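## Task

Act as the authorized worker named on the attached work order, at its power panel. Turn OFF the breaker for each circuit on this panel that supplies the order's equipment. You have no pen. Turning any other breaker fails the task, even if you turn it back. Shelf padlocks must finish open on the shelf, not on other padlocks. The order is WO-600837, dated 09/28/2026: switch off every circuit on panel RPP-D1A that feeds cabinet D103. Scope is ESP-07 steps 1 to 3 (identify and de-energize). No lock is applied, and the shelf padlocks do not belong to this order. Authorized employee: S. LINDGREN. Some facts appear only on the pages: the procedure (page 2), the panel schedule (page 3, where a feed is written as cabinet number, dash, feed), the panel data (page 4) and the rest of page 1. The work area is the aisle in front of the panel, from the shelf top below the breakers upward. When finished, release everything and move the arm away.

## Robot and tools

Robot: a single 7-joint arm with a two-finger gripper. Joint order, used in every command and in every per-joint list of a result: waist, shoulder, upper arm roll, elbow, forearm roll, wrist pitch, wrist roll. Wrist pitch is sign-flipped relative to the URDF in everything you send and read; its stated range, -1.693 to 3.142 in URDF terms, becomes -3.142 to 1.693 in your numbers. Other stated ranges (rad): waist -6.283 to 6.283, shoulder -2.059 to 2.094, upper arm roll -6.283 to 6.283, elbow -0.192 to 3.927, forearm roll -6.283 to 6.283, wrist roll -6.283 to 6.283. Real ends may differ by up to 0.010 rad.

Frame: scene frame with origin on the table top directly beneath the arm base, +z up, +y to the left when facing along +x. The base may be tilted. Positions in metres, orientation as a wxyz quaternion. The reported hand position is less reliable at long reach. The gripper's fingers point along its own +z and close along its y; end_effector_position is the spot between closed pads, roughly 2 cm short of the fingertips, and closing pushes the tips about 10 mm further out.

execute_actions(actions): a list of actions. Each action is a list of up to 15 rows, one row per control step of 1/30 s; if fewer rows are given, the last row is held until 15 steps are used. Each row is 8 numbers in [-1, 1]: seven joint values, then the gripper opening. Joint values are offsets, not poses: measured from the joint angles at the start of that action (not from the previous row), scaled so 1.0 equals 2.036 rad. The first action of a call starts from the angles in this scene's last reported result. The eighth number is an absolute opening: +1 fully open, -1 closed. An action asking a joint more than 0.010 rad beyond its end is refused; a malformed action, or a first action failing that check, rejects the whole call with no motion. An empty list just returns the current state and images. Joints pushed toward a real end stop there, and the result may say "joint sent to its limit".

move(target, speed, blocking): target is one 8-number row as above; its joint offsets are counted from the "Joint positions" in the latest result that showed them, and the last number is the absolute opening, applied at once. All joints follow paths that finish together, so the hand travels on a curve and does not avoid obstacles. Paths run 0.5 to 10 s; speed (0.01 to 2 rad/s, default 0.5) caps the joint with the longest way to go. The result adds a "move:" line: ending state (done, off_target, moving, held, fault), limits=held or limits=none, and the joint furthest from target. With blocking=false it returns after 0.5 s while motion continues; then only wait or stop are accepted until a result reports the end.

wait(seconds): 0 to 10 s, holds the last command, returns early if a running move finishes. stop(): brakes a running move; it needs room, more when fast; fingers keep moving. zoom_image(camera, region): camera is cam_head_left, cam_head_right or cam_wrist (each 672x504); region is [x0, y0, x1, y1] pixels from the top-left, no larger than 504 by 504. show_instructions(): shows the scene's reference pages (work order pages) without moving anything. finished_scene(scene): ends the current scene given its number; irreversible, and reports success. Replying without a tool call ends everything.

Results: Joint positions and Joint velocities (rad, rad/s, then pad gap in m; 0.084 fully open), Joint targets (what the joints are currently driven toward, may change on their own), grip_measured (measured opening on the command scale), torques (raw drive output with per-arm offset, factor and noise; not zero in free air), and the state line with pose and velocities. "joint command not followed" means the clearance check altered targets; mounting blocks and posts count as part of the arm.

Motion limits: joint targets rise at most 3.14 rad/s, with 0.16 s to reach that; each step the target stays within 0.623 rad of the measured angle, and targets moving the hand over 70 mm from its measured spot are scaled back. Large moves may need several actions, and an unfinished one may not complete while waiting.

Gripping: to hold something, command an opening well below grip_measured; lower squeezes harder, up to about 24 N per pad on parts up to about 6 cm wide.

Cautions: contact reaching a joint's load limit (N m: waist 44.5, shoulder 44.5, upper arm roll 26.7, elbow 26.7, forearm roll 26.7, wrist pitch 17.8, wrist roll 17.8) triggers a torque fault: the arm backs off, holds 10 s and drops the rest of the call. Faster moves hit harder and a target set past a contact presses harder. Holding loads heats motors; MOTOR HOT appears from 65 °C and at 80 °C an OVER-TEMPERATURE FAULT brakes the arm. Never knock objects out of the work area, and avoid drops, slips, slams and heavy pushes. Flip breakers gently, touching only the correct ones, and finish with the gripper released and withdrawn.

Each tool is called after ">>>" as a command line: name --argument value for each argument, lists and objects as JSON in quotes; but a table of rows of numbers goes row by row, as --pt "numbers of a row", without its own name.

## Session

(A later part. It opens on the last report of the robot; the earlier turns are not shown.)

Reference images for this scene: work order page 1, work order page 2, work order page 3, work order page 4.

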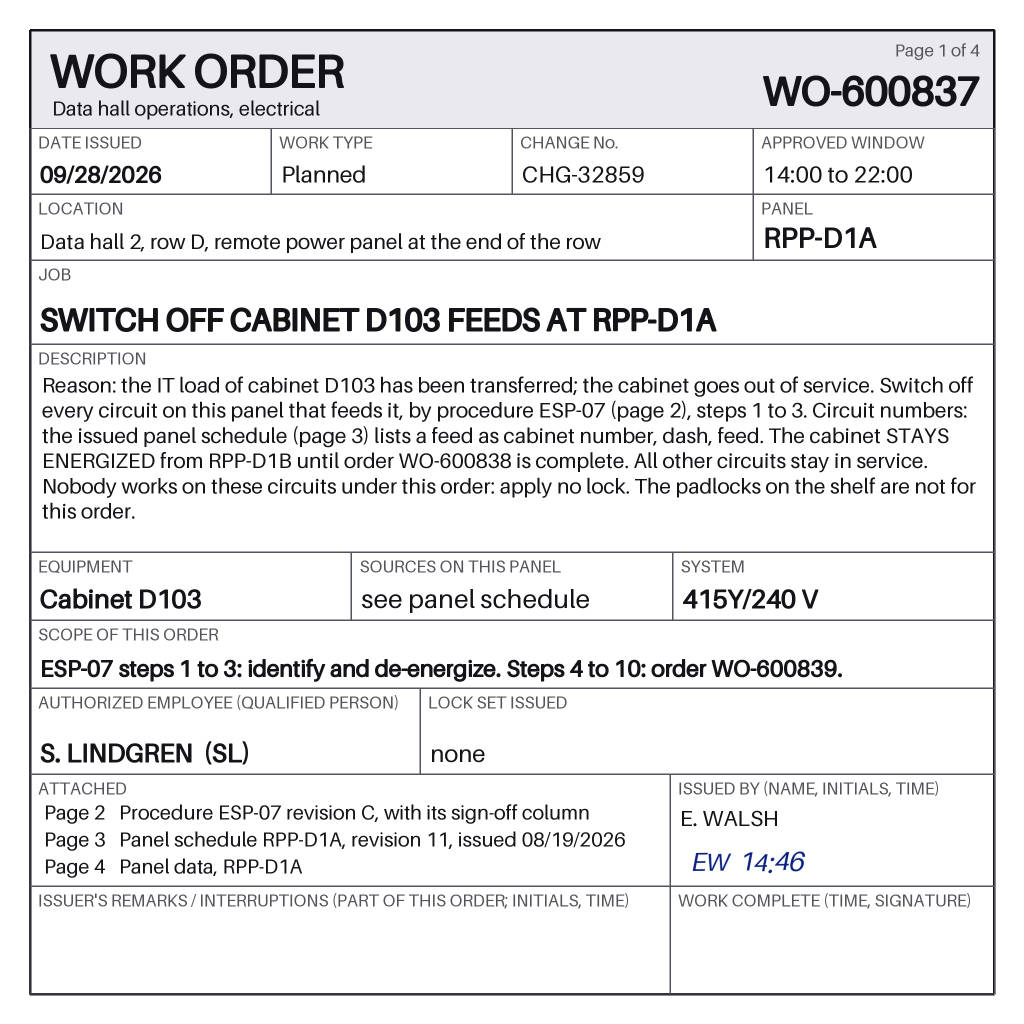

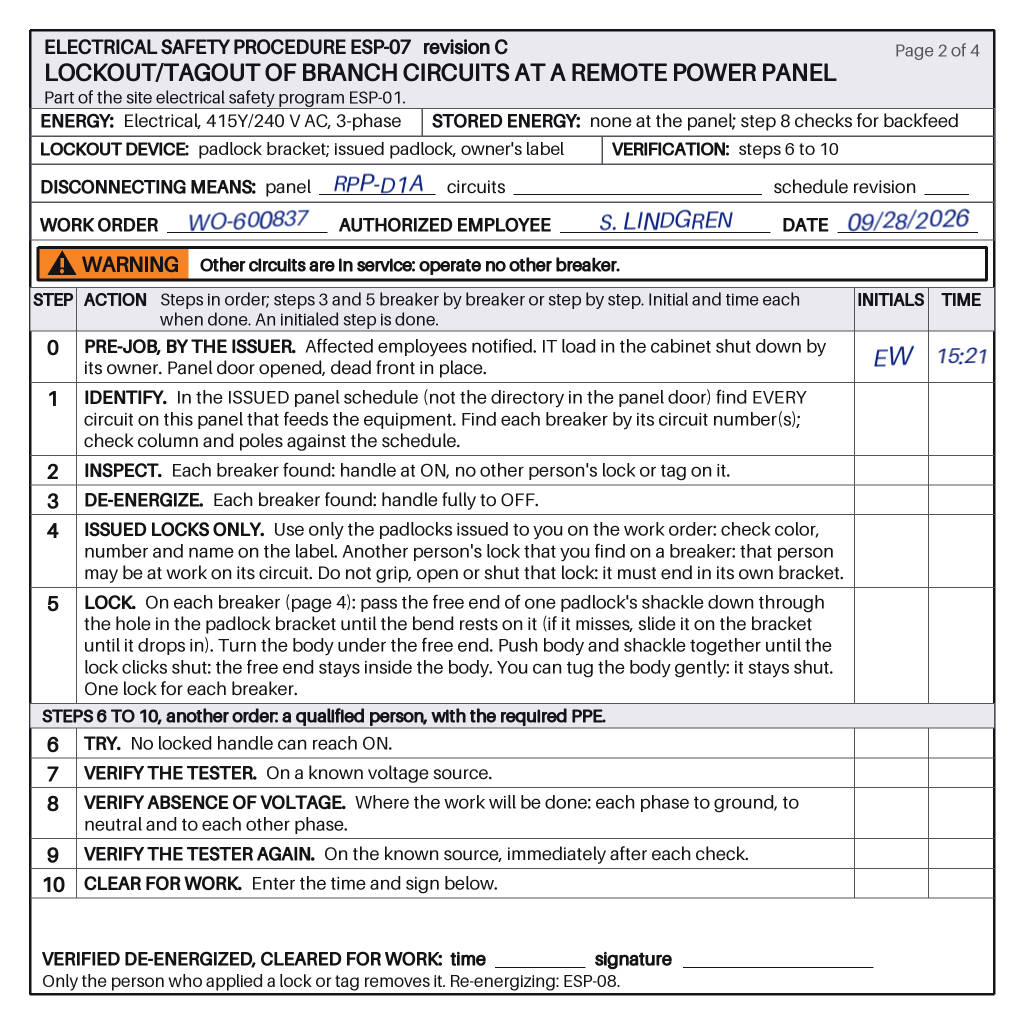

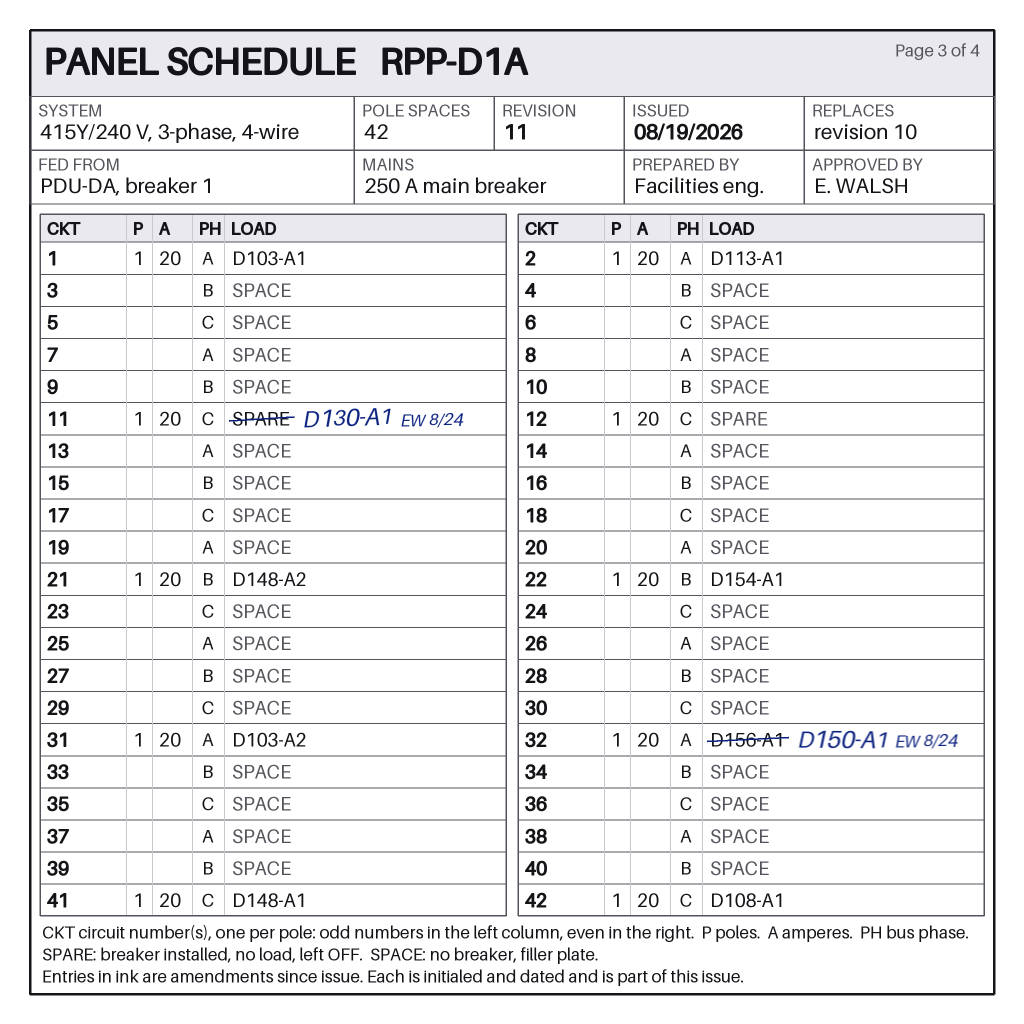

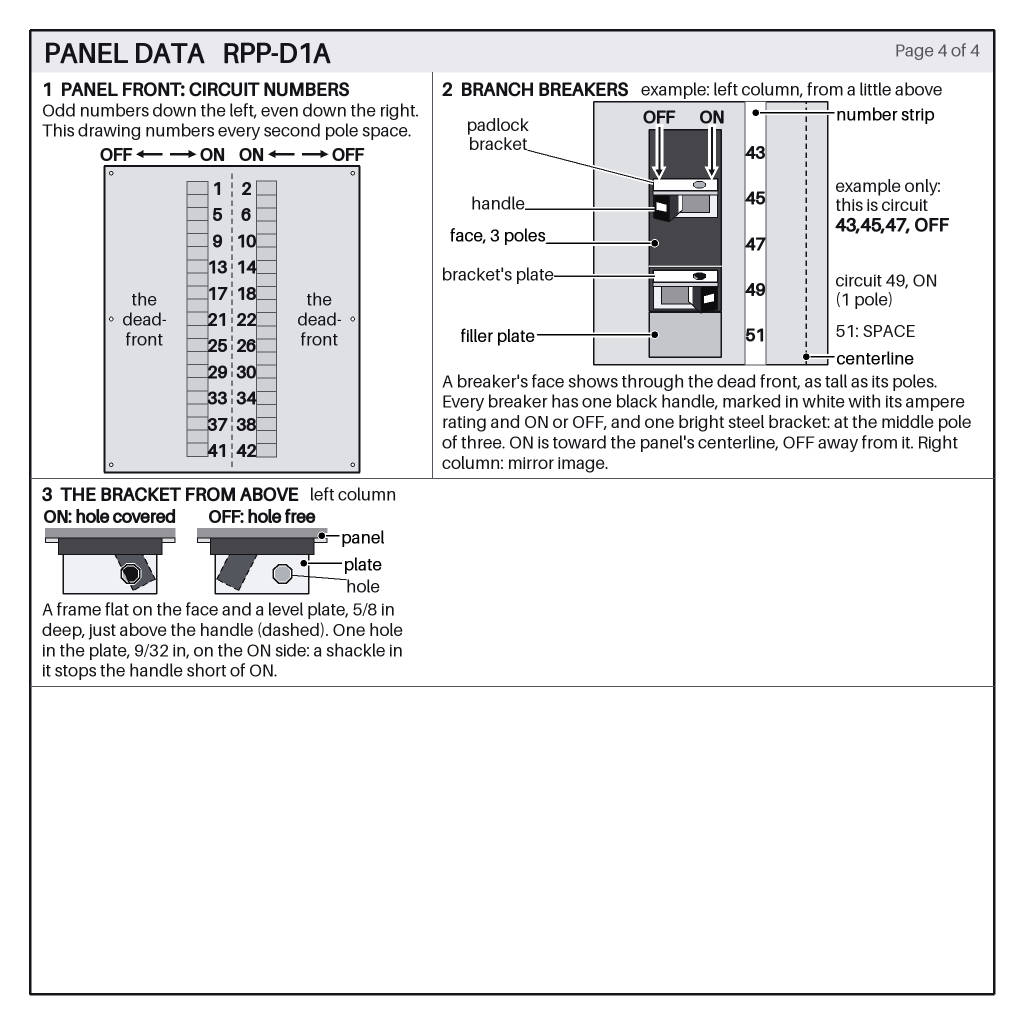

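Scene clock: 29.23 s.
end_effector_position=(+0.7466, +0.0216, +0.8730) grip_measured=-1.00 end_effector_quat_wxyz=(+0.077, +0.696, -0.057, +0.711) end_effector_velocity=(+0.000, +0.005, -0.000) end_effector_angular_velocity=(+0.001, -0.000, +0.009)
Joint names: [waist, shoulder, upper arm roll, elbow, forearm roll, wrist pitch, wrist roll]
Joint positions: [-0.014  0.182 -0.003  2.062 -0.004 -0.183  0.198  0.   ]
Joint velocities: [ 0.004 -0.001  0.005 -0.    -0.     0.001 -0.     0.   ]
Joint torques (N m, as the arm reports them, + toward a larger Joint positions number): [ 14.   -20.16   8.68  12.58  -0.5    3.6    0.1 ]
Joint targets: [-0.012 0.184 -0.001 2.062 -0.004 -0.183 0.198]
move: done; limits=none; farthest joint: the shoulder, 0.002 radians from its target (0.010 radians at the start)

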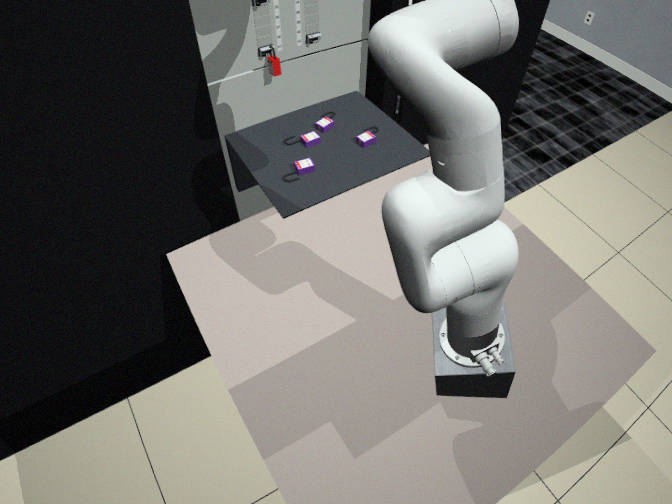

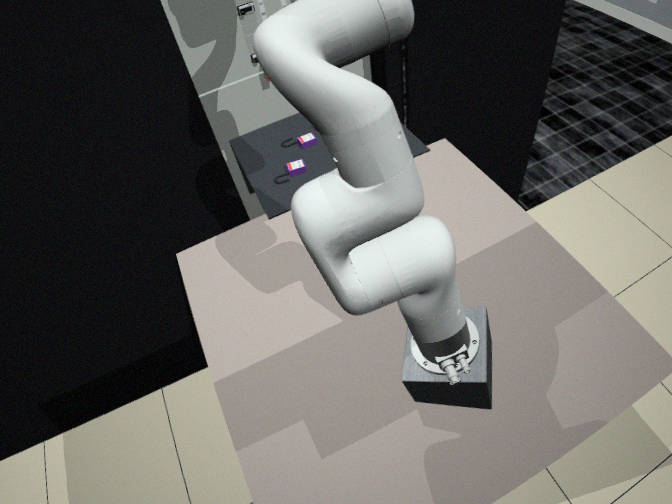

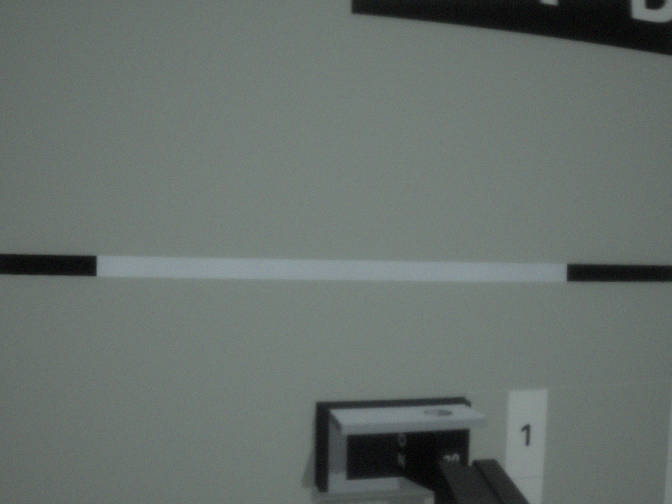

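>>> move --target '[-0.013,0,0.001,0,0,0,0,-1]' --speed 0.05

>>> move --target '[0,0.016,0,0.0225,0,-0.006,0,-1]' --speed 0.08

>>> move --target '[0.013,-0.003,0,-0.004,0,0.001,0,-1]' --speed 0.025

Scene clock: 30.43 s.
end_effector_position=(+0.7437, +0.0069, +0.8761) grip_measured=-1.00 end_effector_quat_wxyz=(+0.086, +0.694, -0.065, +0.712) end_effector_velocity=(-0.001, -0.005, +0.001) end_effector_angular_velocity=(-0.001, -0.000, -0.009)
Joint names: [waist, shoulder, upper arm roll, elbow, forearm roll, wrist pitch, wrist roll]
Joint positions: [-0.04   0.182  0.     2.062 -0.004 -0.183  0.198  0.   ]
Joint velocities: [-0.006 -0.    -0.003 -0.001  0.    -0.     0.     0.   ]
Joint torques (N m, as the arm reports them, + toward a larger Joint positions number): [ -5.35 -33.28  -3.27  12.59   0.49   2.61   0.19]
Joint targets: [-0.040 0.182 -0.000 2.062 -0.004 -0.183 0.198]
move: done; limits=none; farthest joint: the waist, 0.001 radians from its target (0.026 radians at the start)

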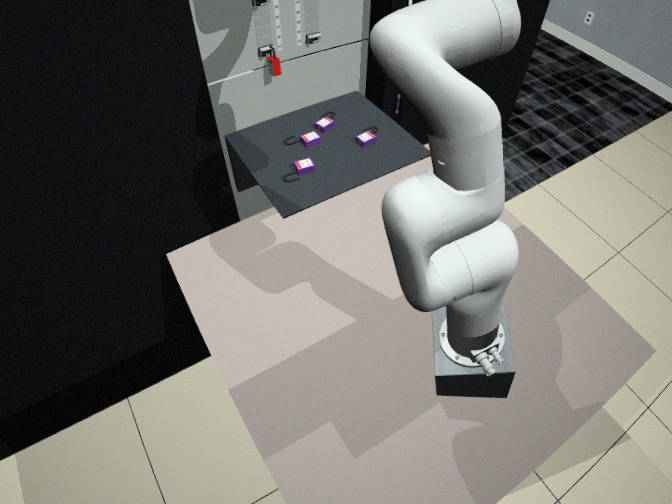

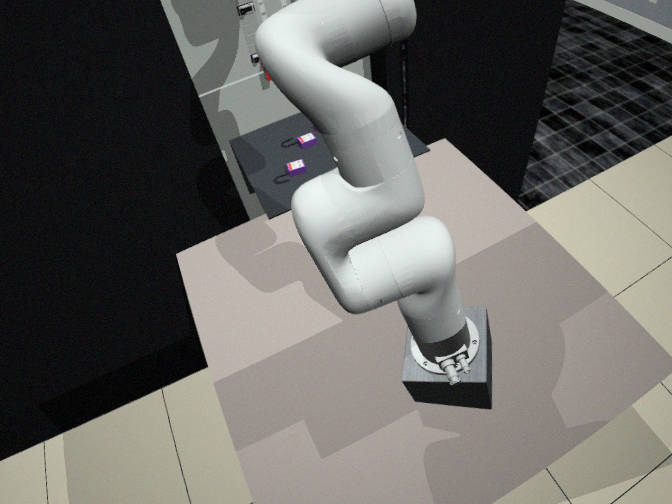

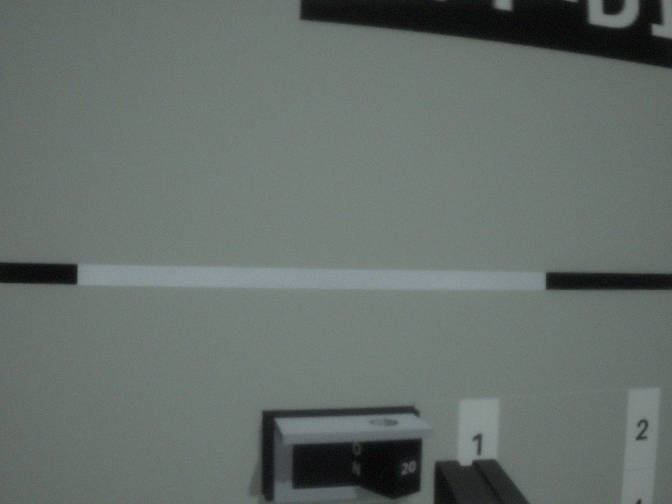

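Scene clock: 31.40 s.
end_effector_position=(+0.7500, +0.0055, +0.8763) grip_measured=-1.00 end_effector_quat_wxyz=(+0.086, +0.694, -0.064, +0.712) end_effector_velocity=(+0.000, -0.001, +0.000) end_effector_angular_velocity=(+0.000, +0.000, -0.001)
Joint names: [waist, shoulder, upper arm roll, elbow, forearm roll, wrist pitch, wrist roll]
Joint positions: [-0.04   0.214  0.     2.107 -0.004 -0.196  0.198  0.   ]
Joint velocities: [-0.001  0.001  0.     0.002 -0.    -0.001  0.     0.   ]
Joint torques (N m, as the arm reports them, + toward a larger Joint positions number): [ -5.42 -34.01  -3.17  12.64   0.62   2.48   0.12]
Joint targets: [-0.040 0.214 0.000 2.108 -0.004 -0.196 0.198]
move: done; limits=none; farthest joint: the waist, 0.000 radians from its target (0.000 radians at the start)

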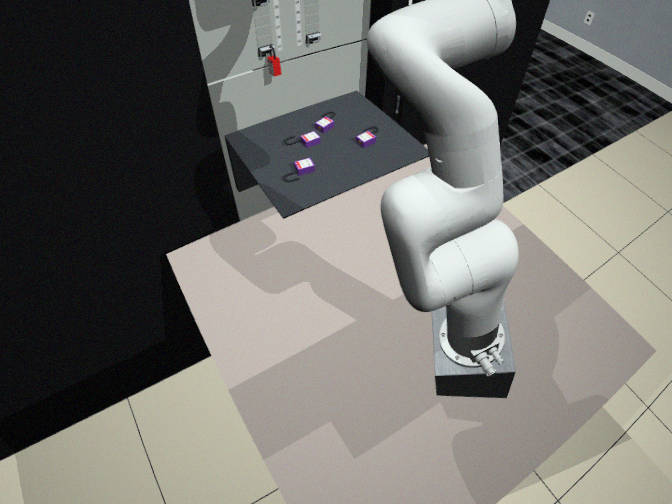

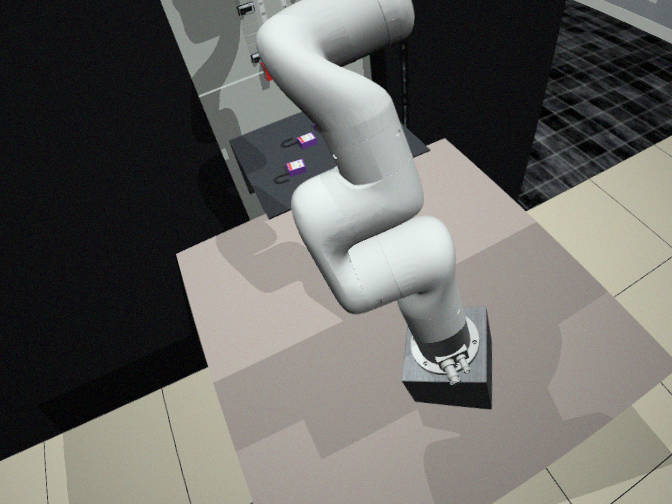

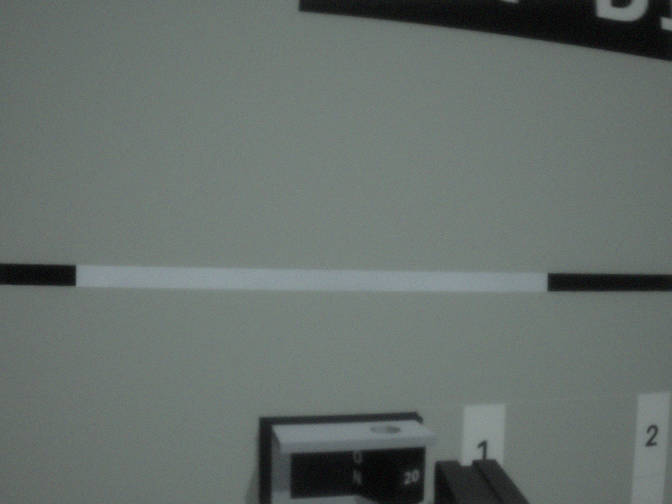

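Scene clock: 32.77 s.
end_effector_position=(+0.7522, +0.0228, +0.8726) grip_measured=-1.00 end_effector_quat_wxyz=(+0.075, +0.696, -0.056, +0.711) end_effector_velocity=(-0.000, -0.003, +0.000) end_effector_angular_velocity=(-0.001, -0.001, -0.006)
Joint names: [waist, shoulder, upper arm roll, elbow, forearm roll, wrist pitch, wrist roll]
Joint positions: [-0.013  0.208  0.     2.099 -0.004 -0.194  0.198  0.   ]
Joint velocities: [-0.002  0.    -0.004 -0.001  0.     0.001  0.     0.   ]
Joint torques (N m, as the arm reports them, + toward a larger Joint positions number): [ -5.21 -33.97  -3.05  12.61   0.72   2.7    0.15]
Joint targets: [-0.013 0.208 0.000 2.099 -0.004 -0.194 0.198]
move: done; limits=none; farthest joint: the waist, 0.001 radians from its target (0.026 radians at the start)

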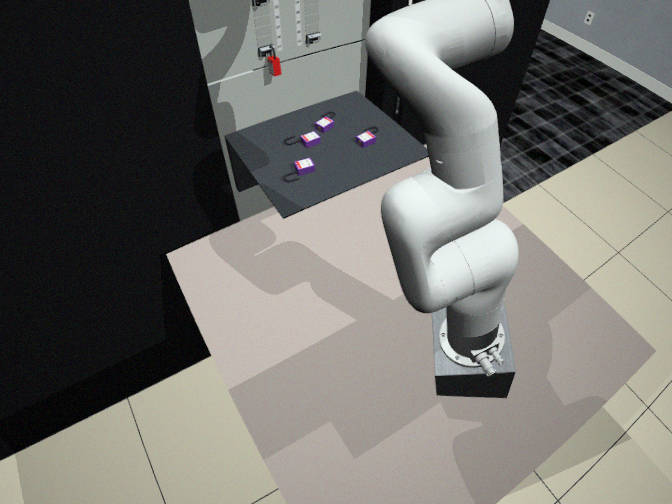

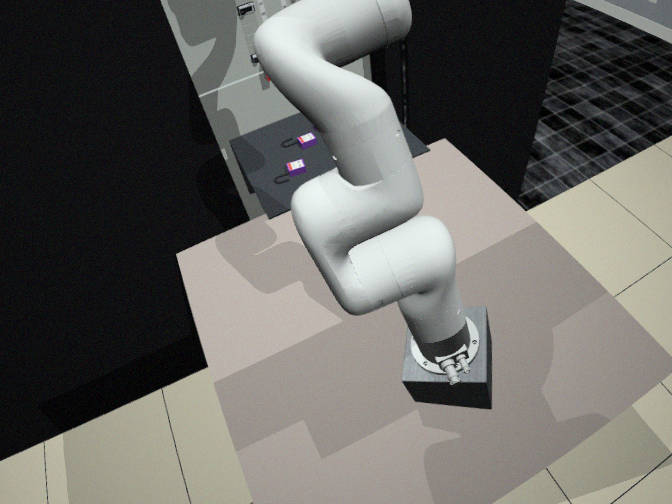

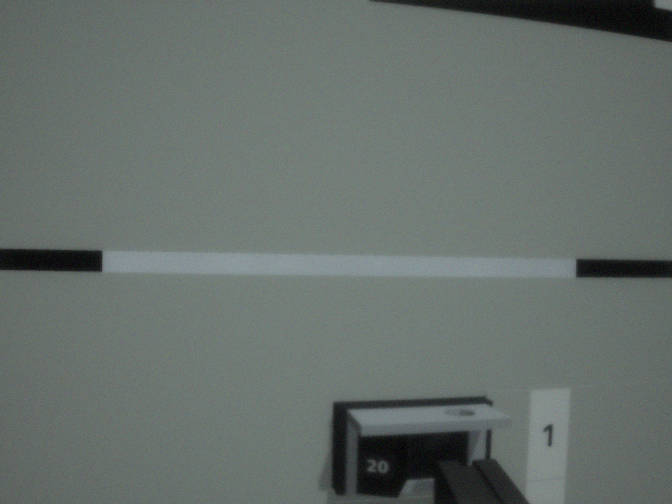

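>>> move --target '[0,-0.25,0,-0.31,0,0.06,0,-1]' --speed 0.6

>>> finished_scene --scene 2

Scene clock: 34.63 s.
end_effector_position=(+0.6247, +0.0465, +0.8675) grip_measured=-1.00 end_effector_quat_wxyz=(+0.075, +0.697, -0.056, +0.711) end_effector_velocity=(-0.001, -0.000, +0.000) end_effector_angular_velocity=(-0.000, -0.001, -0.000)
Joint names: [waist, shoulder, upper arm roll, elbow, forearm roll, wrist pitch, wrist roll]
Joint positions: [-0.013 -0.3    0.     1.469 -0.004 -0.071  0.198  0.   ]
Joint velocities: [-0.001 -0.003  0.    -0.003  0.     0.001 -0.     0.   ]
Joint torques (N m, as the arm reports them, + toward a larger Joint positions number): [ -2.36 -20.4   -4.17  13.21   0.81   2.66   0.2 ]
Joint targets: [-0.013 -0.301 0.000 1.468 -0.004 -0.071 0.198]
move: done; limits=none; farthest joint: the shoulder, 0.001 radians from its target (0.509 radians at the start)

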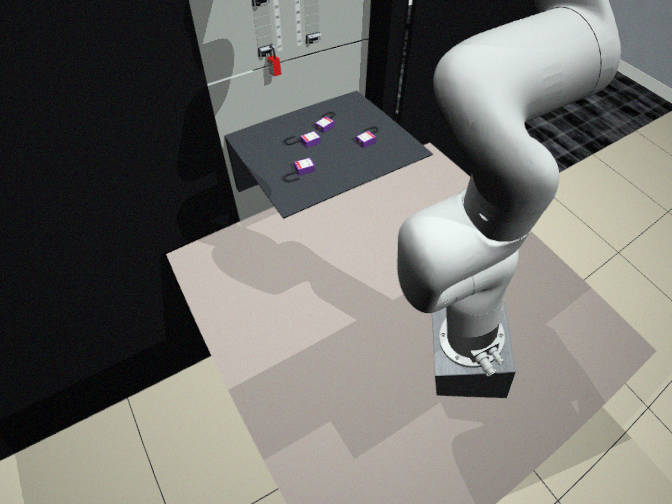

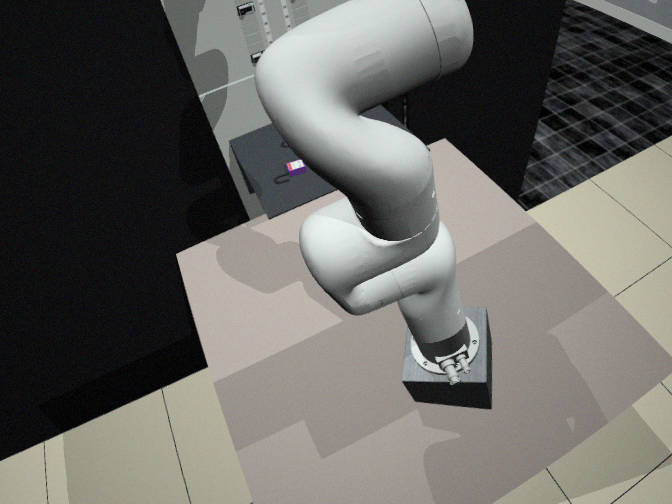

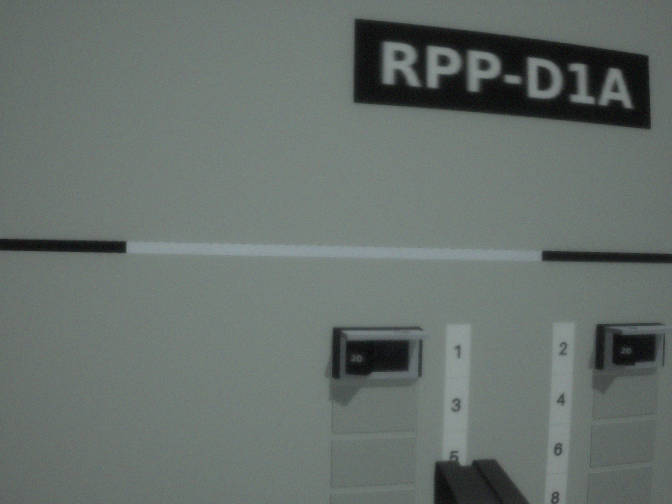

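The scene is finished: the task was done.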